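# Move tube carrier TC from nest N1 into raised nest N2

## Task

Carry the tube carrier TC from transfer nest N1 to the raised nest N2 and set it down flat within N2's locators, with its A1 well at the corner of N2 labelled A1. At the end, every vial in TC must still be upright in its own well, or the task fails. Vial rack R1 and its vials must be left exactly as they began, and forceps T1 must still be in holder H1. Anything that stays in place only because the robot holds it does not count. Finish by releasing and backing the grippers away.

## Robot and tools

Setup: two arms, left_arm and right_arm. N1 sits between them and N2 is on the right arm's side. A triangle on the top of TC shows its A1 corner. Holder H1 is loose on the table and must finish in its original spot and orientation. Do not knock anything off the table, and do not let the arms collide or shove each other hard. Brief outside tugs on a held part, or pushes on loose items, can happen.

Frame: all printed poses share one scene frame. Origin is on the table top midway between the arms, +z up, +x out across the table, and left_arm on the +y side. The arm names are labels, not image sides. Each state line gives, per gripper, end_effector_position in metres and end_effector_quat_wxyz. That point lies between the finger pads, under 1 cm behind the tips. Fingers point along the gripper's +z and open and close along its y. Printed positions can be off from the truth, more so when reaching far.

The 14-number row: always 14 numbers, each in [-1, 1], even when one arm is idle. Order: dx, dy, dz, rx, ry, rz, opening for left_arm, then the same seven for right_arm. The first six are an offset, not a pose: a target expressed in that gripper's own axes, relative to the gripper's measured pose in the latest result showing it (before any such result in the scene, and for second and later calls in one reply, relative to where the robot is when the action starts). Scale: 1.0 equals 0.6 m of travel or 180 degrees; rx, ry, rz form a single rotation vector. Opening is absolute: +1 fully open (0.087 m), -1 closed. Since offsets count from the measured pose, repeating a small offset against something rigid does not press harder, but against something yielding it goes deeper. All-zero offsets are not a pause: they pull the arm back to its reference pose. To keep an arm still, send the offset back to its desired pose in a reply's first call and zeros afterwards, always with its proper opening.

execute_actions: argument actions, a list holding one item or empty. {"actions": []} only reports the state (with pictures). An action {"rows": [[14 numbers], ...], "steps": n} has 1 to 15 rows and 9 to 15 steps (default 15), each step 1/30 s; row k is used on step k, the last row repeats, and every row is measured from the same reference, not from the previous row. A wait {"steps": n}, up to 300, counts from the last result, including your thinking time. Optional pictures true/false. A refused call sends nothing.

move: target is one 14-number row, same layout and reference rules. speed is each arm's top path speed in m/s, 0.002 to 0.5, default 0.25; rotation is capped at twice that in rad/s. Straight-line paths, ending together, lasting 0.5 to 10 s (cut off at 10 s). No collision avoidance; grippers may lag, drift, or overshoot the speed, especially near full arm extension. Faster contact hits harder, and aiming further past contact presses harder. Opening is sent at the start. The result adds a move: line with the ending (done, off_target, moving, held, fault) and limits (paced = pose clipped; held = a check blocked steps, after which the arm can surge), plus each gripper's distance to its target. If only one arm is named, the other finished fine.

wait: seconds 0 to 10; sends nothing new.

zoom_image: camera (cam_head_left, cam_head_right, cam_left_wrist, cam_right_wrist, each 672x504) and region [x0, y0, x1, y1] in pixels, top-left origin, at most 504x504.

The goal must already hold by itself. Replying without any tool call ends everything.

Control behaviour: each step the commanded pose is clipped to within 70 mm and 16 degrees of the measured pose, then damped IK runs, favouring position over orientation. Joint friction may leave the hand up to about 31 mm short, and smaller commands may not move it. Elbows cannot fully straighten. The simulation keeps running while you think; an action's result arrives 9 steps before its end and those steps run afterwards. After an action the arm only continues to its last clipped pose, so check the result and send the remainder. A Hand target line appears when nothing is pending. "pose unreachable" and HELD mark steps the clearance check altered or blocked. Joint ranges (rad): waist -2.618 to 3.054, shoulder 0.000 to 3.142, elbow 0.000 to 3.142, wrist pitch -1.571 to 1.571, wrist yaw -1.571 to 1.571, wrist roll -2.094 to 2.094.

Gripping: grip_measured is the finger opening on the command scale (metres in the last Joint positions value); each gripper may read up to about 1 mm off, consistently. To hold, command below grip_measured: about 0.02 below is firm, less is lighter. Pads give roughly 20 N; fast closes squeeze harder and may bounce open.

Heat and faults: carrying load warms motors. MOTOR HOT appears at 75 °C; 90 °C halts that arm for 10 s (OVER-TEMPERATURE FAULT); 100 °C makes the arm go limp and drop. Avoid long holds while thinking. Faults, drops, slips, slams and hard pushes all count against you; smooth, efficient motion is preferred.

Each tool is called as name(argument=value, ...), one argument or row to a line, values as JSON.

## Session

execute_actions(
  actions=[],
)

Scene clock: 0.00 s of 12600.00 s.
left_arm: end_effector_position=(+0.1944, +0.3229, +0.3153) grip_measured=+0.992 end_effector_quat_wxyz=(+0.586, +0.141, +0.745, +0.285) | right_arm: end_effector_position=(+0.2725, -0.3499, +0.1389) grip_measured=+0.983 end_effector_quat_wxyz=(+0.223, +0.402, +0.888, +0.008)
Joint positions: left_arm=[-0.855  0.757  0.944 -0.522 -1.095  0.339  0.087] | right_arm=[-0.138  1.468  1.244 -0.903  0.077  0.619  0.087]
Joint velocities: left_arm=[ 0.017 -0.012  0.002  0.007 -0.007 -0.022  0.   ] | right_arm=[-0.012 -0.007 -0.007  0.037 -0.037 -0.066  0.   ]
Hand target (left_arm): +0.194, +0.323, +0.315; +0.586, +0.141, +0.745, +0.285
Hand target (right_arm): +0.273, -0.350, +0.139; +0.223, +0.402, +0.888, +0.008

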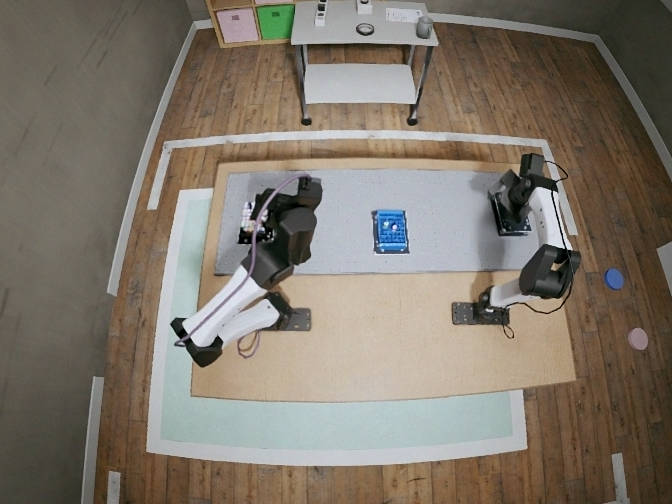

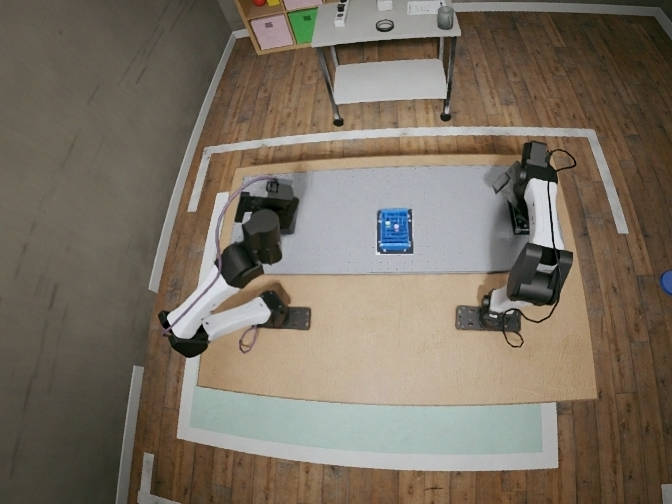

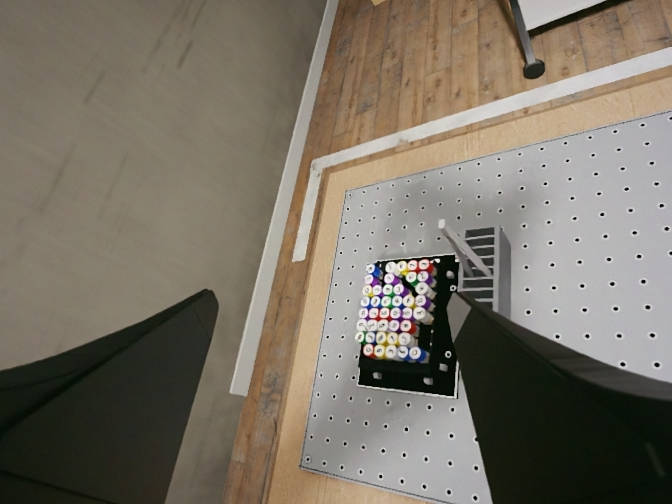

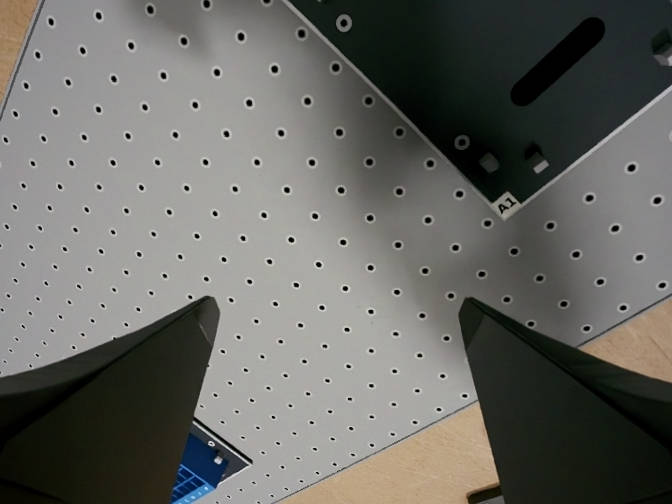

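zoom_image(
  camera="cam_head_left",
  region=[350, 190, 440, 270],
)

zoom_image(
  camera="cam_head_right",
  region=[350, 190, 440, 270],
)

Region (350, 190, 440, 270) of cam_head_left's 672x504 image, scaled by 5.600, with more detail than that image has.

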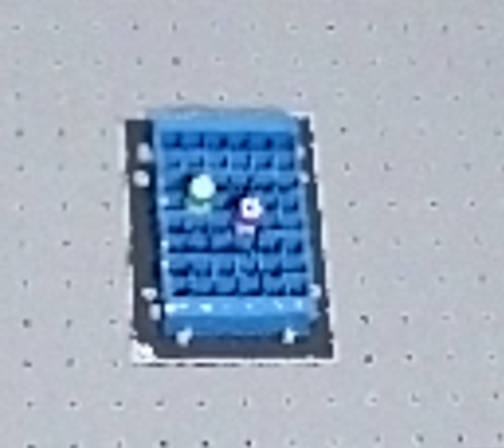

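Region (350, 190, 440, 270) of cam_head_right's 672x504 image, scaled by 5.600, with more detail than that image has.

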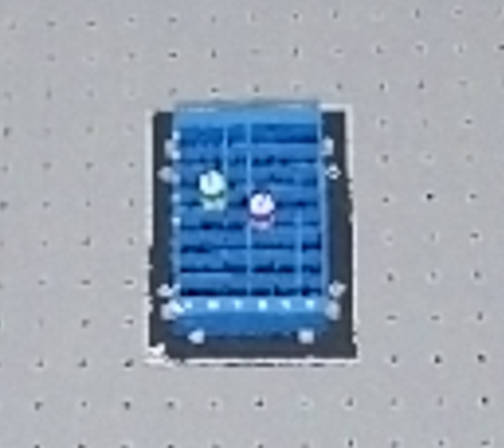

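move(
  target=[0,0,0,0,0,0,1,0.392,0.322,-0.212,0.005,0.148,-0.266,1],
)

Scene clock: 3.33 s of 12600.00 s.
left_arm: end_effector_position=(+0.1945, +0.3229, +0.3155) grip_measured=+0.992 end_effector_quat_wxyz=(+0.586, +0.141, +0.745, +0.284) | right_arm: end_effector_position=(+0.2262, -0.0304, +0.2029) grip_measured=+0.983 end_effector_quat_wxyz=(+0.070, +0.007, +0.995, +0.066)
Joint positions: left_arm=[-0.855  0.757  0.944 -0.521 -1.095  0.339  0.087] | right_arm=[ 0.766  1.988  2.149 -1.54  -0.011  0.707  0.087]
Joint velocities: left_arm=[ 0.012  0.002 -0.002 -0.022 -0.066 -0.022  0.   ] | right_arm=[-0.012 -0.002 -0.002 -0.037 -0.037 -0.007 -0.   ]
Hand target (left_arm): +0.194, +0.323, +0.315; +0.586, +0.141, +0.745, +0.285
Hand target (right_arm): +0.226, -0.028, +0.201; +0.062, +0.003, +0.996, +0.066
Off the commanded pose (left_arm): 0.000 m, 0 deg.
Off the commanded pose (right_arm): 0.005 m, 11 deg.
joint sent to its limit (right arm) — the command would take joint 4 (wrist pitch) past its lower limit, so that joint was sent only as far as its limit.
Kept back: nothing.
move: off_target (right_arm)

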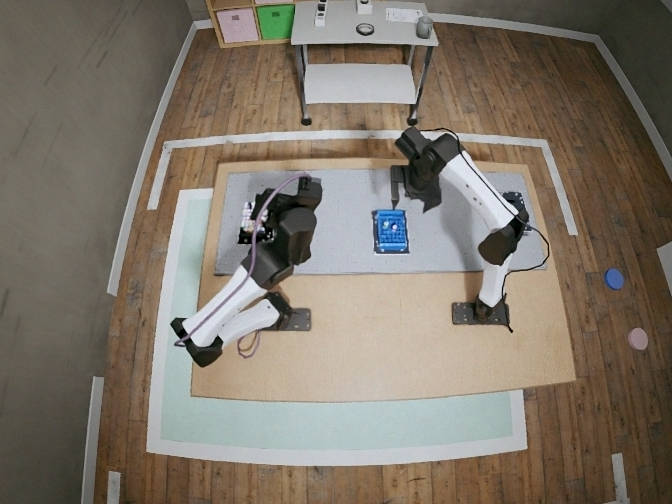

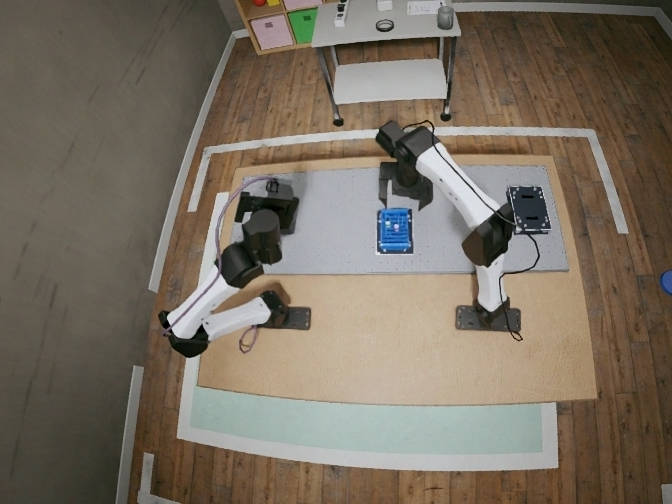

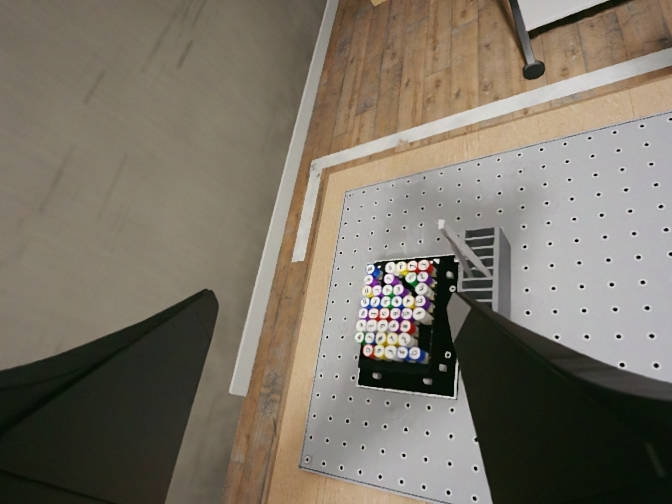

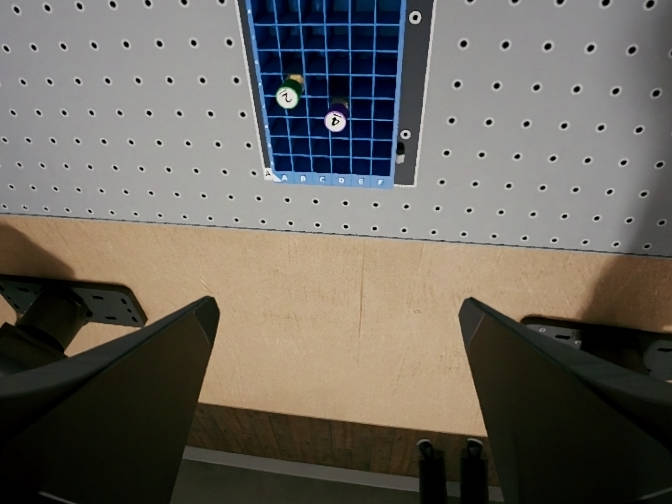

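move(
  target=[0,0,0,0,0,0,1,0.021,-0.003,0.15,0.042,0.045,-0.004,1],
  speed=0.15,
)

Scene clock: 4.97 s of 12600.00 s.
left_arm: end_effector_position=(+0.1946, +0.3228, +0.3157) grip_measured=+0.992 end_effector_quat_wxyz=(+0.587, +0.140, +0.745, +0.284) | right_arm: end_effector_position=(+0.2252, -0.0226, +0.1193) grip_measured=+0.983 end_effector_quat_wxyz=(-0.002, +0.001, +1.000, +0.006)
Joint positions: left_arm=[-0.855  0.757  0.944 -0.519 -1.095  0.339  0.087] | right_arm=[ 0.783  2.131  2.016 -1.45  -0.012  0.711  0.087]
Joint velocities: left_arm=[ 0.002 -0.007  0.002 -0.037  0.037  0.022 -0.   ] | right_arm=[-0.017  0.007  0.002 -0.066  0.022 -0.022 -0.   ]
Hand target (left_arm): +0.195, +0.323, +0.316; +0.587, +0.141, +0.745, +0.284
Hand target (right_arm): +0.225, -0.021, +0.112; -0.001, +0.000, +1.000, +0.001
Off the commanded pose (left_arm): 0.000 m, 0 deg.
Off the commanded pose (right_arm): 0.007 m, 1 deg.
Kept back: nothing.
move: done

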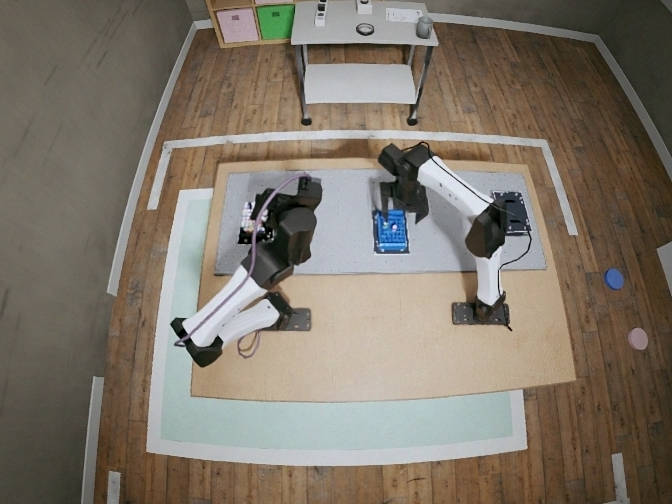

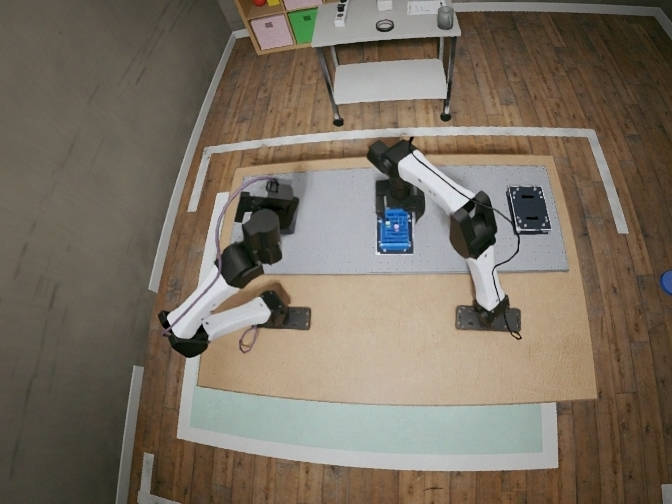

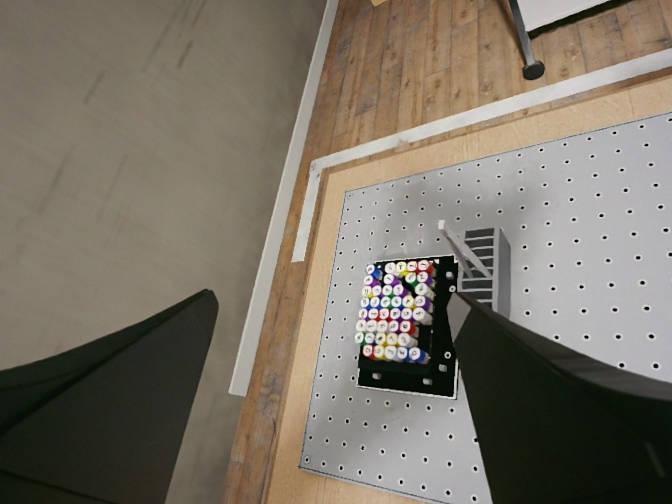

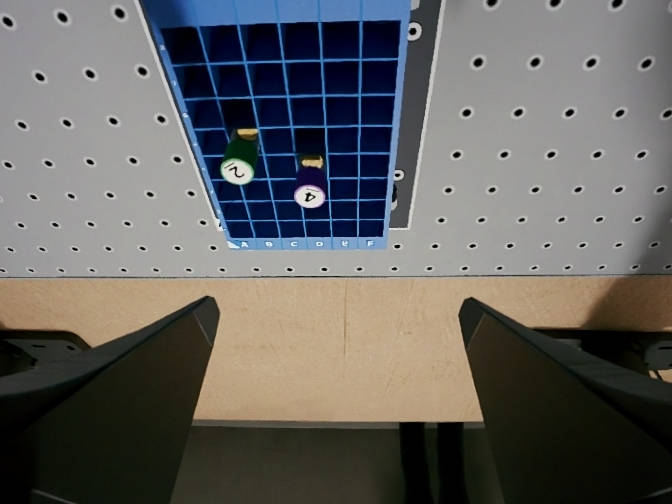

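move(
  target=[0,0,0,0,0,0,1,-0.02,0.028,0.07,0,0,0,1],
  speed=0.08,
)

Scene clock: 6.60 s of 12600.00 s.
left_arm: end_effector_position=(+0.1946, +0.3227, +0.3158) grip_measured=+0.992 end_effector_quat_wxyz=(+0.587, +0.140, +0.745, +0.284) | right_arm: end_effector_position=(+0.2388, -0.0081, +0.0861) grip_measured=+0.983 end_effector_quat_wxyz=(+0.003, +0.002, +1.000, +0.010)
Joint positions: left_arm=[-0.855  0.757  0.944 -0.518 -1.095  0.339  0.087] | right_arm=[ 0.788  2.199  1.994 -1.348 -0.011  0.717  0.087]
Joint velocities: left_arm=[-0.007 -0.012 -0.017 -0.007 -0.037 -0.007 -0.001] | right_arm=[ 0.002  0.022 -0.012  0.037  0.095 -0.051  0.   ]
Hand target (left_arm): +0.195, +0.323, +0.316; +0.587, +0.140, +0.745, +0.284
Hand target (right_arm): +0.237, -0.006, +0.077; -0.002, +0.001, +1.000, +0.006
Off the commanded pose (left_arm): 0.000 m, 0 deg.
Off the commanded pose (right_arm): 0.009 m, 1 deg.
Kept back: nothing.
move: done

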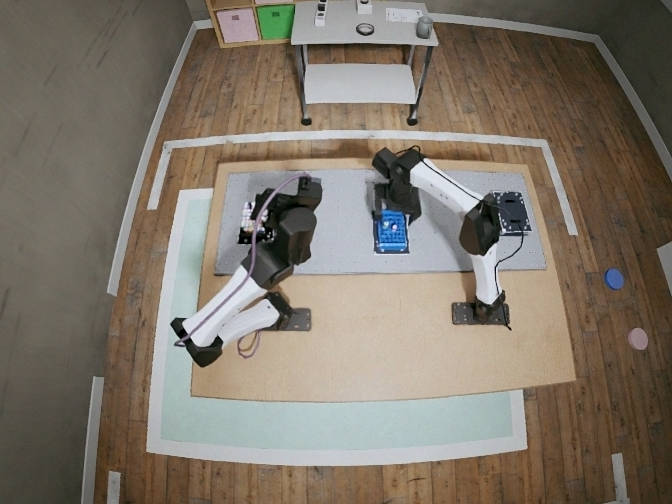

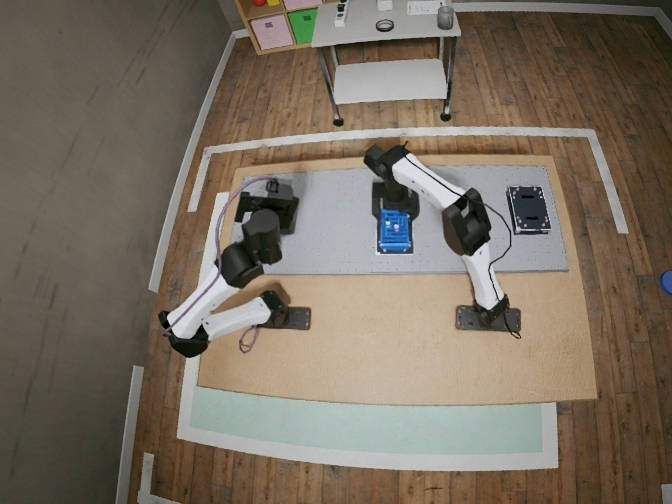

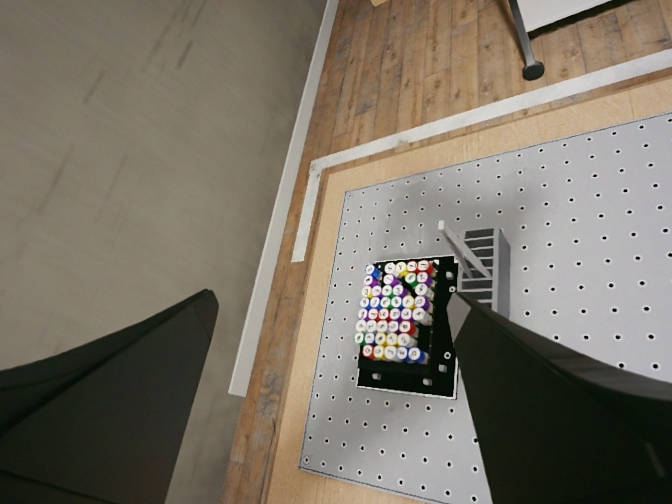

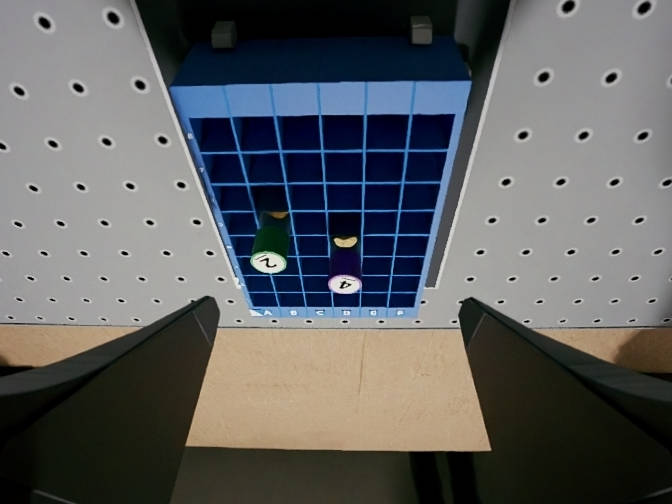

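move(
  target=[0,0,0,0,0,0,1,-0.01,0.009,0.045,0,0,0,1],
  speed=0.05,
)

Scene clock: 8.40 s of 12600.00 s.
left_arm: end_effector_position=(+0.1947, +0.3227, +0.3159) grip_measured=+0.992 end_effector_quat_wxyz=(+0.587, +0.140, +0.745, +0.284) | right_arm: end_effector_position=(+0.2457, -0.0022, +0.0698) grip_measured=+0.983 end_effector_quat_wxyz=(+0.009, +0.002, +1.000, +0.015)
Joint positions: left_arm=[-0.855  0.757  0.944 -0.518 -1.095  0.339  0.087] | right_arm=[ 0.788  2.222  1.968 -1.283 -0.011  0.717  0.087]
Joint velocities: left_arm=[-0.002 -0.007  0.002 -0.095 -0.051  0.051  0.   ] | right_arm=[-0.012 -0.007 -0.007 -0.051  0.007 -0.007  0.   ]
Hand target (left_arm): +0.195, +0.323, +0.316; +0.587, +0.140, +0.745, +0.284
Hand target (right_arm): +0.245, -0.003, +0.059; +0.003, +0.002, +1.000, +0.010
Off the commanded pose (left_arm): 0.000 m, 0 deg.
Off the commanded pose (right_arm): 0.011 m, 1 deg.
Kept back: nothing.
move: off_target (right_arm)

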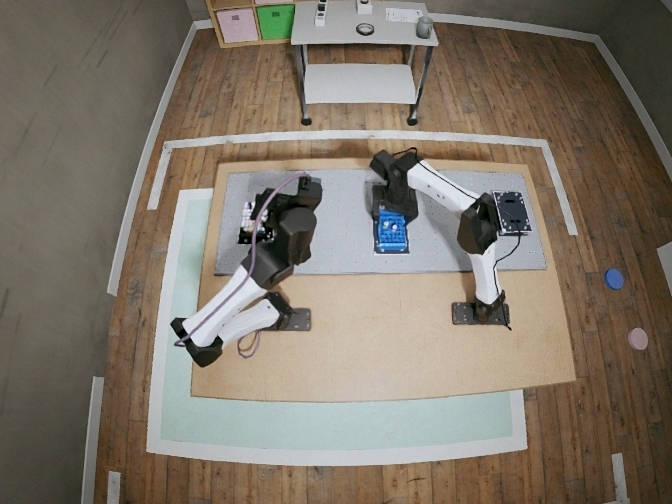

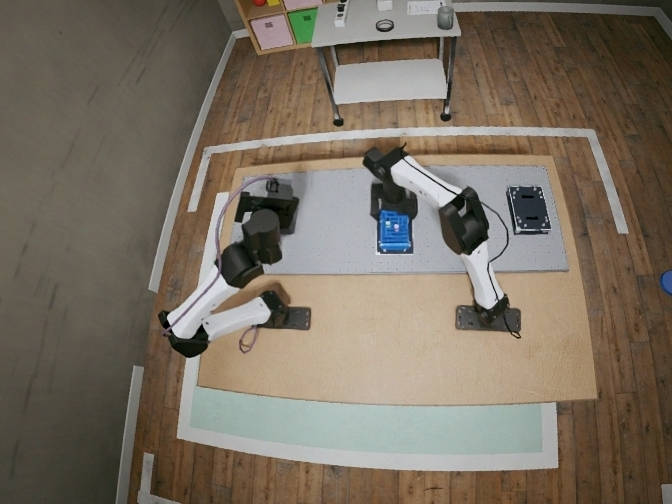

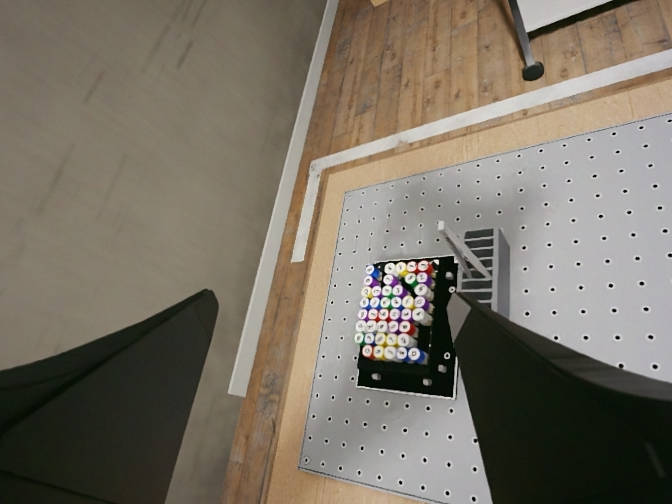

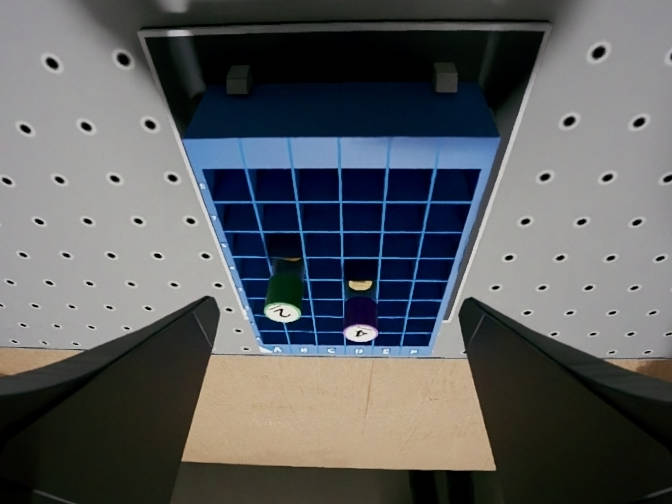

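move(
  target=[0,0,0,0,0,0,1,0,-0.003,0.075,0.009,0.005,0,1],
  speed=0.04,
)

Scene clock: 10.10 s of 12600.00 s.
left_arm: end_effector_position=(+0.1947, +0.3226, +0.3160) grip_measured=+0.992 end_effector_quat_wxyz=(+0.588, +0.139, +0.745, +0.283) | right_arm: end_effector_position=(+0.2467, -0.0019, +0.0361) grip_measured=+0.983 end_effector_quat_wxyz=(+0.004, +0.002, +1.000, +0.009)
Joint positions: left_arm=[-0.855  0.757  0.944 -0.516 -1.095  0.339  0.087] | right_arm=[ 0.788  2.256  1.888 -1.186 -0.009  0.717  0.087]
Joint velocities: left_arm=[-0.007  0.002 -0.002  0.051  0.007 -0.081 -0.001] | right_arm=[-0.017  0.012 -0.012 -0.022  0.022  0.051  0.001]
Hand target (left_arm): +0.195, +0.323, +0.316; +0.587, +0.140, +0.745, +0.284
Hand target (right_arm): +0.246, -0.003, +0.025; +0.001, +0.002, +1.000, +0.001
Off the commanded pose (left_arm): 0.000 m, 0 deg.
Off the commanded pose (right_arm): 0.011 m, 1 deg.
Kept back: nothing.
move: off_target (right_arm)

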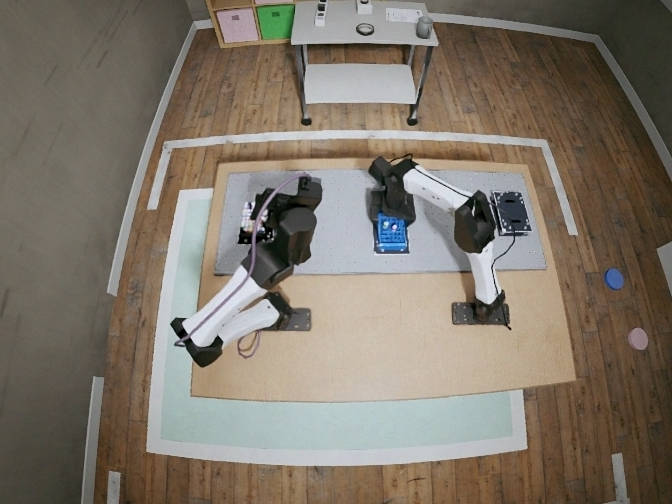

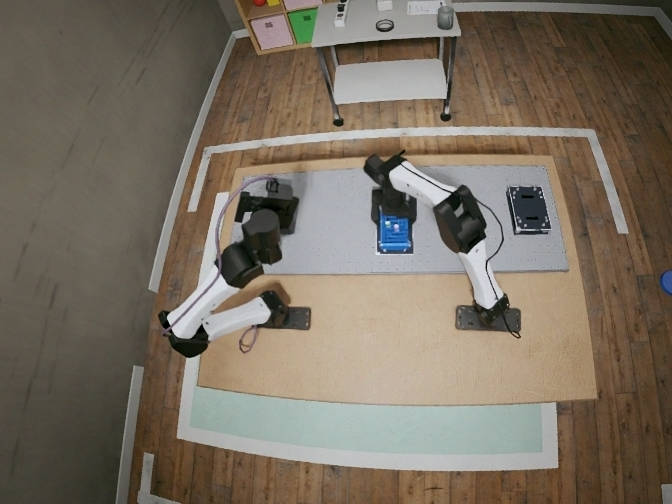

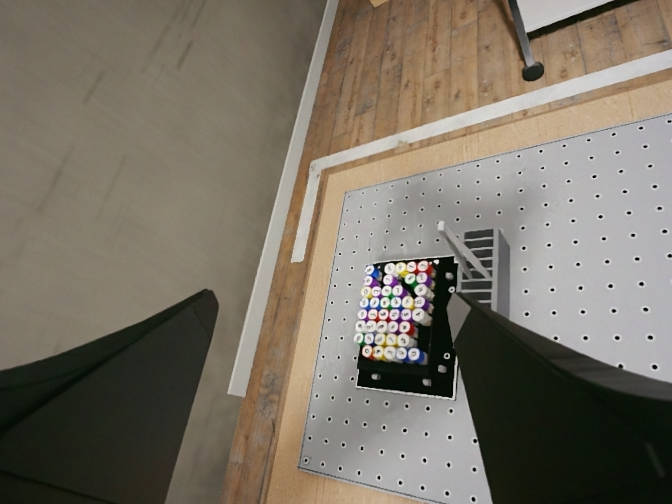

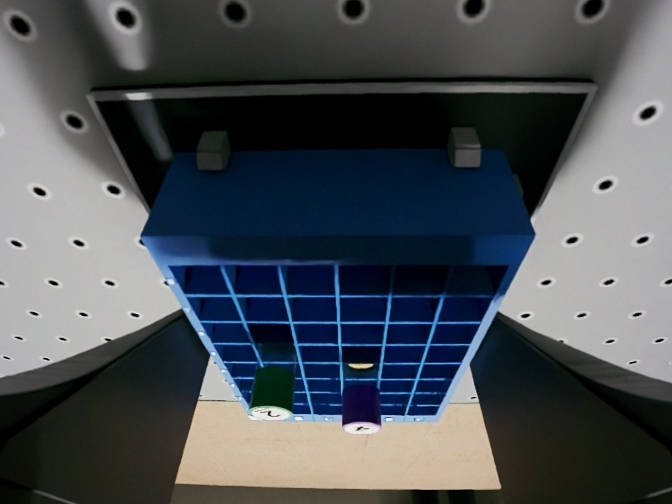

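move(
  target=[0,0,0,0,0,0,1,0.022,0,0.012,0,0,0,1],
  speed=0.04,
)

move(
  target=[0,0,0,0,0,0,1,0,0,0,0,0,0,0.76],
)

Scene clock: 11.20 s of 12600.00 s.
left_arm: end_effector_position=(+0.1948, +0.3225, +0.3161) grip_measured=+0.992 end_effector_quat_wxyz=(+0.588, +0.139, +0.745, +0.283) | right_arm: end_effector_position=(+0.2367, -0.0036, +0.0267) grip_measured=+0.983 end_effector_quat_wxyz=(-0.001, +0.003, +1.000, +0.005)
Joint positions: left_arm=[-0.855  0.757  0.944 -0.516 -1.095  0.339  0.087] | right_arm=[ 0.8    2.239  1.821 -1.148 -0.009  0.732  0.087]
Joint velocities: left_arm=[-0.017 -0.007  0.007 -0.037 -0.037 -0.037  0.001] | right_arm=[ 0.007 -0.017 -0.027 -0.037 -0.037  0.022  0.001]
Hand target (left_arm): +0.195, +0.323, +0.316; +0.588, +0.139, +0.745, +0.283
Hand target (right_arm): +0.234, -0.002, +0.029; +0.003, +0.002, +1.000, +0.009
Off the commanded pose (left_arm): 0.000 m, 0 deg.
Off the commanded pose (right_arm): 0.004 m, 1 deg.
Kept back: nothing.
move: done

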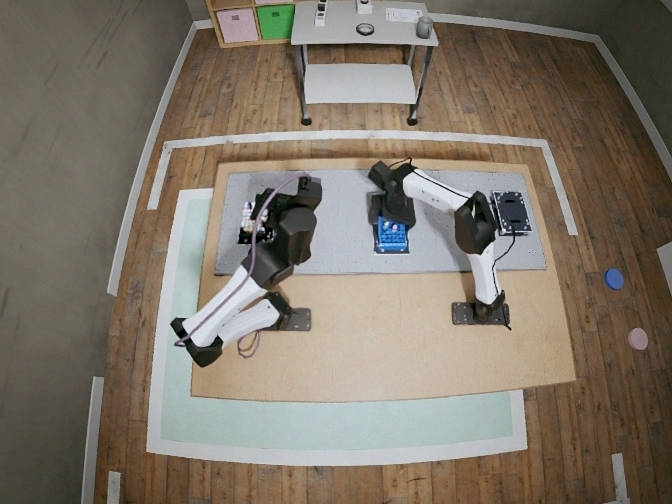

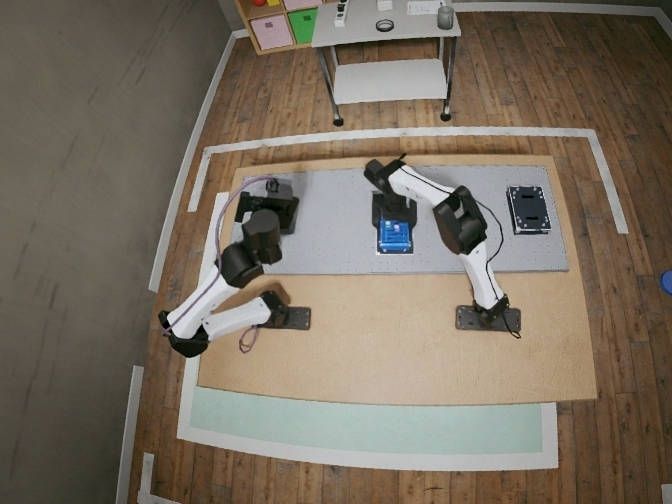

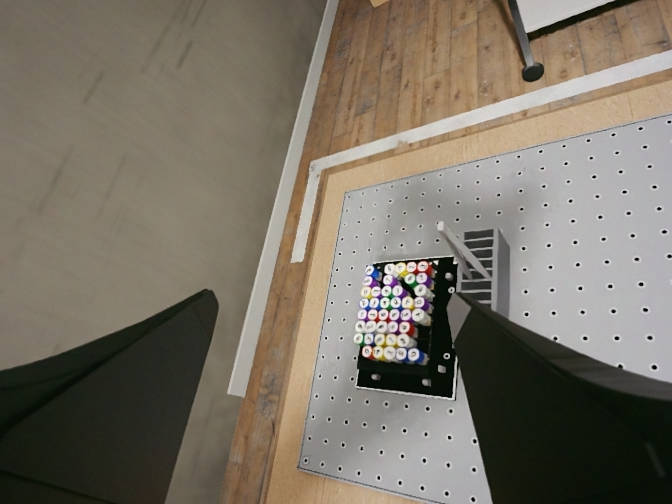

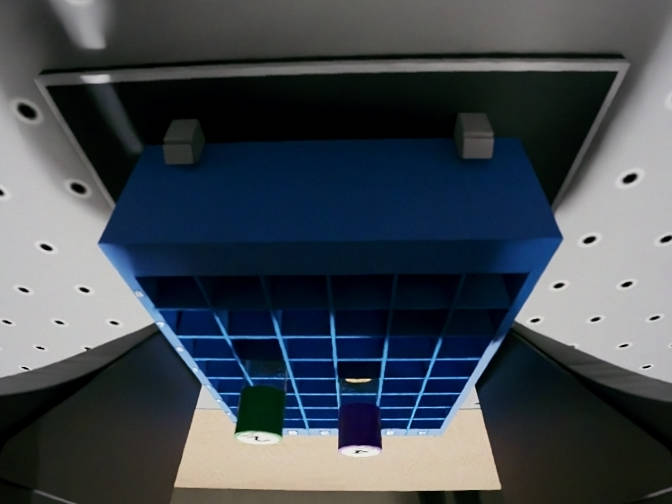

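Scene clock: 11.70 s of 12600.00 s.
left_arm: end_effector_position=(+0.1948, +0.3225, +0.3163) grip_measured=+0.992 end_effector_quat_wxyz=(+0.588, +0.139, +0.745, +0.283) | right_arm: end_effector_position=(+0.2368, -0.0033, +0.0267) grip_measured=+0.930 end_effector_quat_wxyz=(-0.001, +0.003, +1.000, +0.006)
Joint positions: left_arm=[-0.855  0.757  0.944 -0.515 -1.095  0.339  0.087] | right_arm=[ 0.8    2.239  1.821 -1.148 -0.01   0.732  0.084]
Joint velocities: left_arm=[-0.002 -0.002 -0.002 -0.022  0.022 -0.007  0.001] | right_arm=[-0.007 -0.012  0.017 -0.022 -0.037 -0.037  0.001]
Hand target (left_arm): +0.195, +0.323, +0.316; +0.588, +0.139, +0.745, +0.283
Hand target (right_arm): +0.237, -0.004, +0.027; -0.001, +0.003, +1.000, +0.005
Off the commanded pose (left_arm): 0.000 m, 0 deg.
Off the commanded pose (right_arm): 0.000 m, 0 deg.
Kept back: nothing.
move: done

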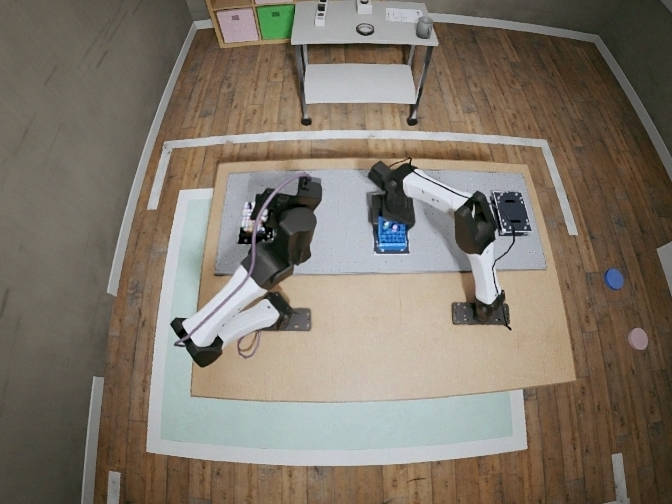

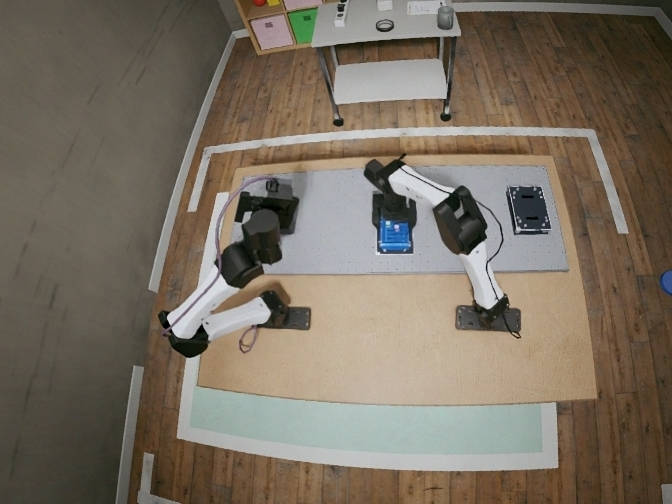

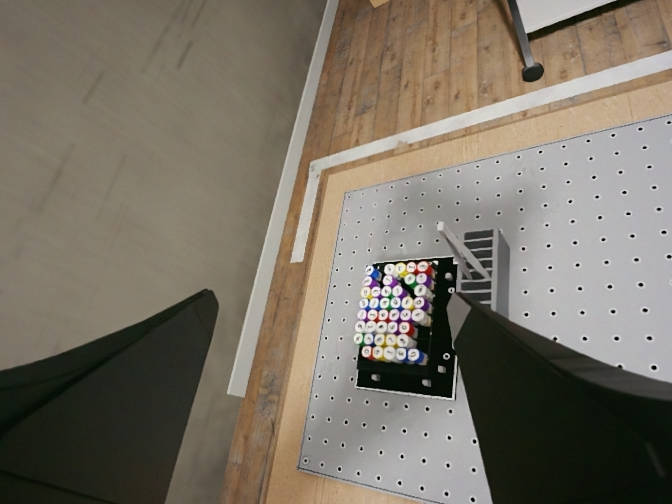

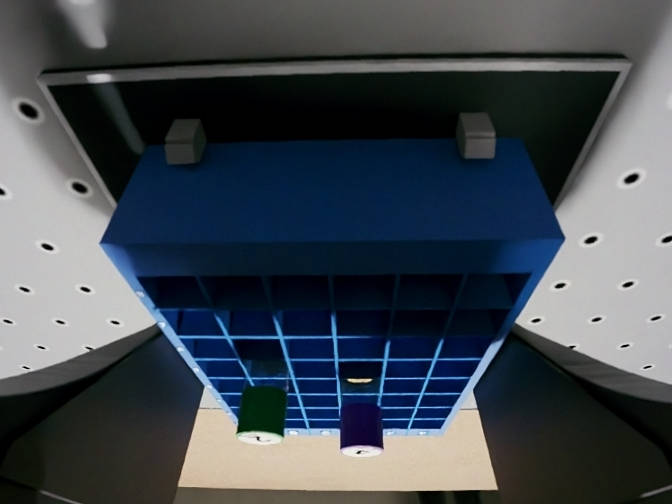

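move(
  target=[0,0,0,0,0,0,1,0,0,-0.16,0,0,0,0.89],
  speed=0.08,
)

move(
  target=[0,0,0,0,0,0,1,-0.08,-0.63,0,0,0,0,0.89],
  speed=0.15,
)

Scene clock: 13.80 s of 12600.00 s.
left_arm: end_effector_position=(+0.1949, +0.3224, +0.3164) grip_measured=+0.992 end_effector_quat_wxyz=(+0.589, +0.138, +0.745, +0.283) | right_arm: end_effector_position=(+0.2374, -0.0027, +0.1215) grip_measured=+0.930 end_effector_quat_wxyz=(+0.002, +0.003, +1.000, +0.008)
Joint positions: left_arm=[-0.855  0.757  0.944 -0.513 -1.095  0.339  0.087] | right_arm=[ 0.8    2.239  2.201 -1.519 -0.01   0.732  0.084]
Joint velocities: left_arm=[-0.007  0.012  0.012 -0.125 -0.037 -0.037 -0.001] | right_arm=[-0.017 -0.007 -0.017 -0.007  0.007 -0.037 -0.001]
Hand target (left_arm): +0.195, +0.322, +0.316; +0.588, +0.139, +0.745, +0.283
Hand target (right_arm): +0.238, -0.004, +0.123; -0.001, +0.003, +1.000, +0.006
Off the commanded pose (left_arm): 0.000 m, 0 deg.
Off the commanded pose (right_arm): 0.002 m, 0 deg.
Kept back: nothing.
move: done

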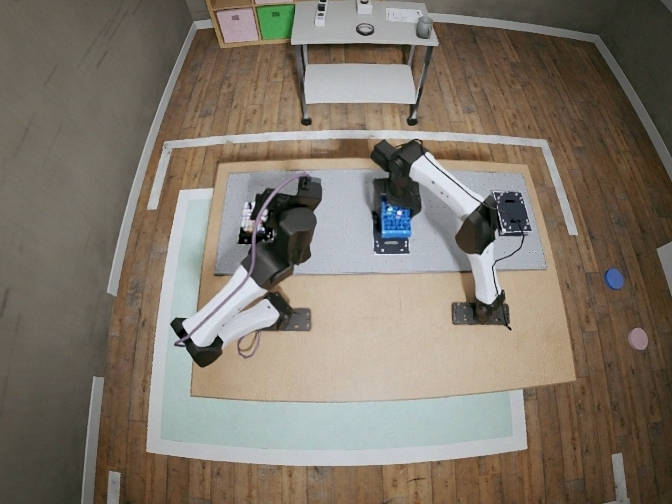

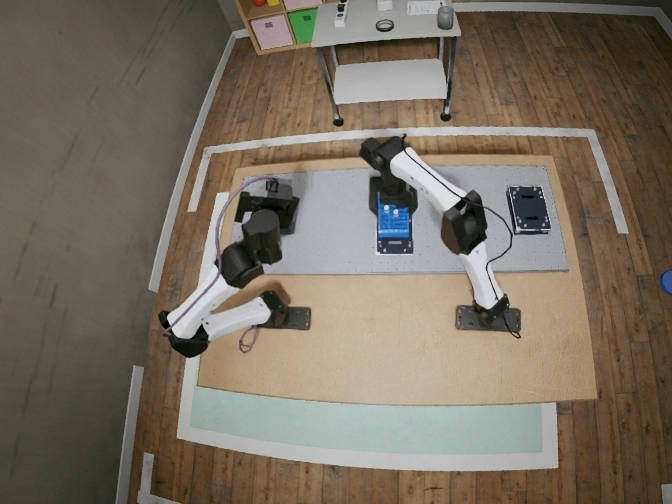

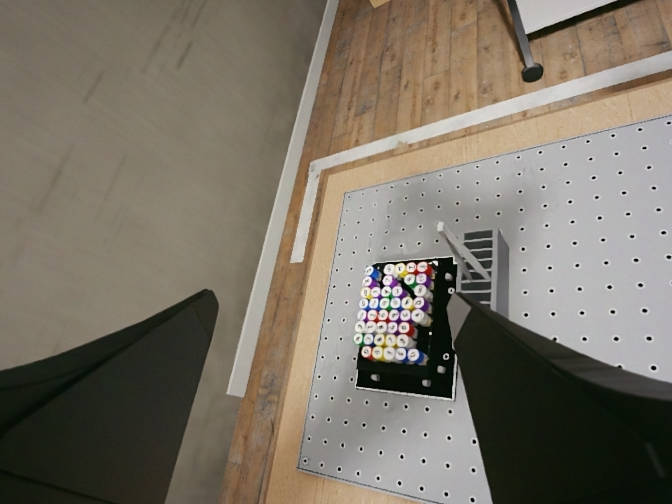

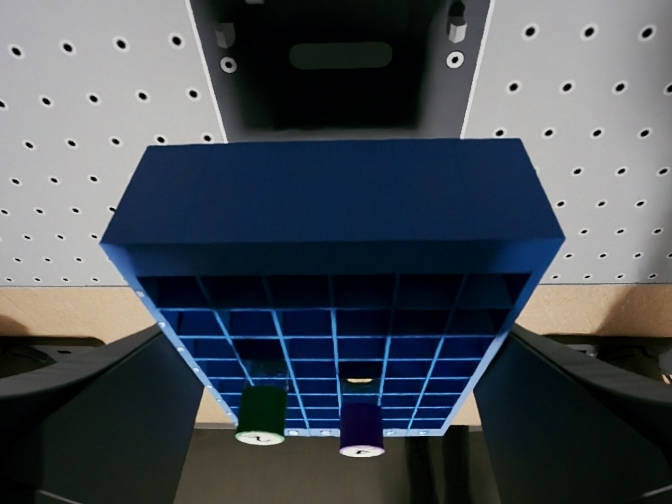

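Scene clock: 16.87 s of 12600.00 s.
left_arm: end_effector_position=(+0.1949, +0.3224, +0.3165) grip_measured=+0.992 end_effector_quat_wxyz=(+0.589, +0.138, +0.745, +0.283) | right_arm: end_effector_position=(+0.2782, -0.3826, +0.1139) grip_measured=+0.930 end_effector_quat_wxyz=(+0.005, +0.008, +1.000, +0.003)
Joint positions: left_arm=[-0.855  0.757  0.944 -0.513 -1.095  0.339  0.087] | right_arm=[-0.174  1.965  1.752 -1.349 -0.008 -0.233  0.084]
Joint velocities: left_arm=[ 0.007  0.012 -0.022  0.022 -0.022 -0.022 -0.001] | right_arm=[-0.012 -0.007 -0.017  0.022  0.022 -0.051 -0.001]
Hand target (left_arm): +0.195, +0.322, +0.316; +0.589, +0.138, +0.745, +0.283
Hand target (right_arm): +0.279, -0.383, +0.116; +0.001, +0.004, +1.000, +0.004
Off the commanded pose (left_arm): 0.000 m, 0 deg.
Off the commanded pose (right_arm): 0.005 m, 1 deg.
Kept back: nothing.
move: done

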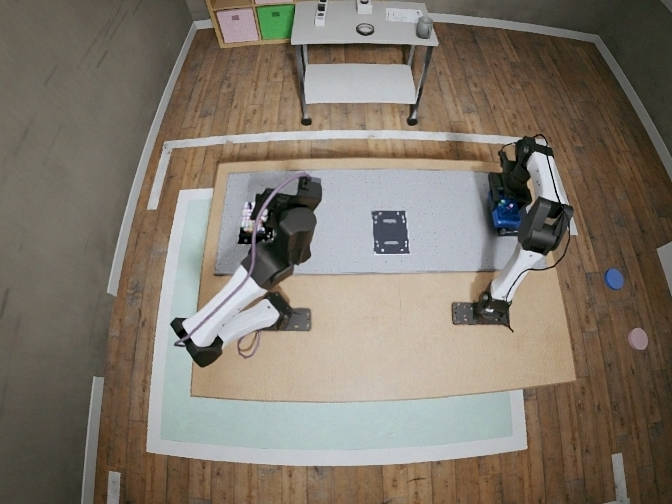

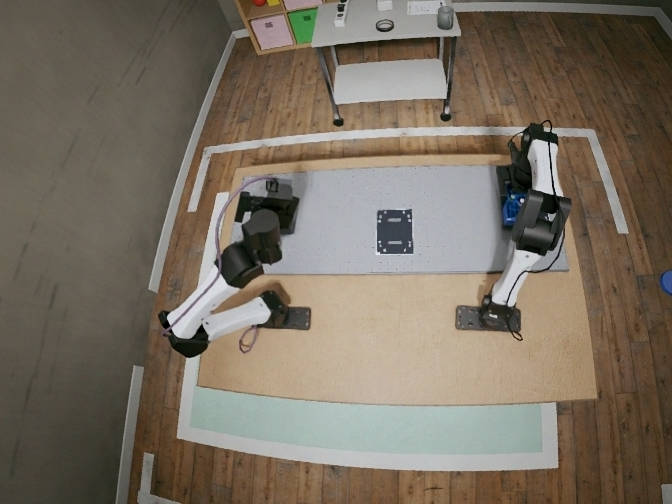

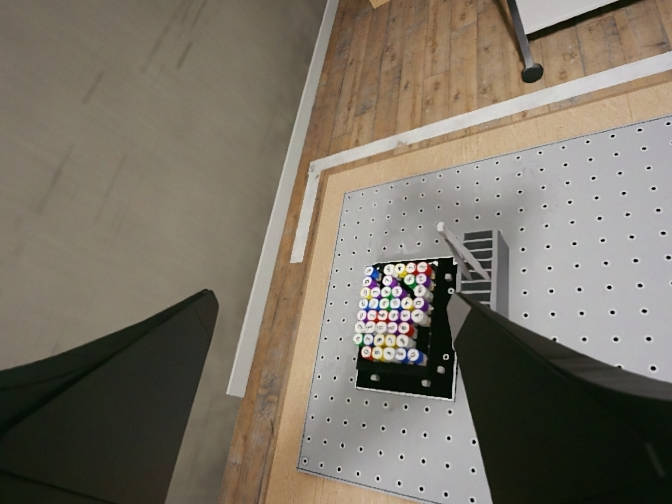

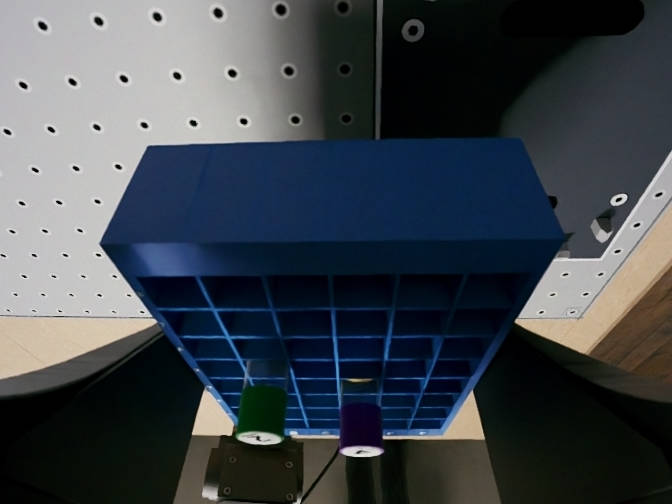

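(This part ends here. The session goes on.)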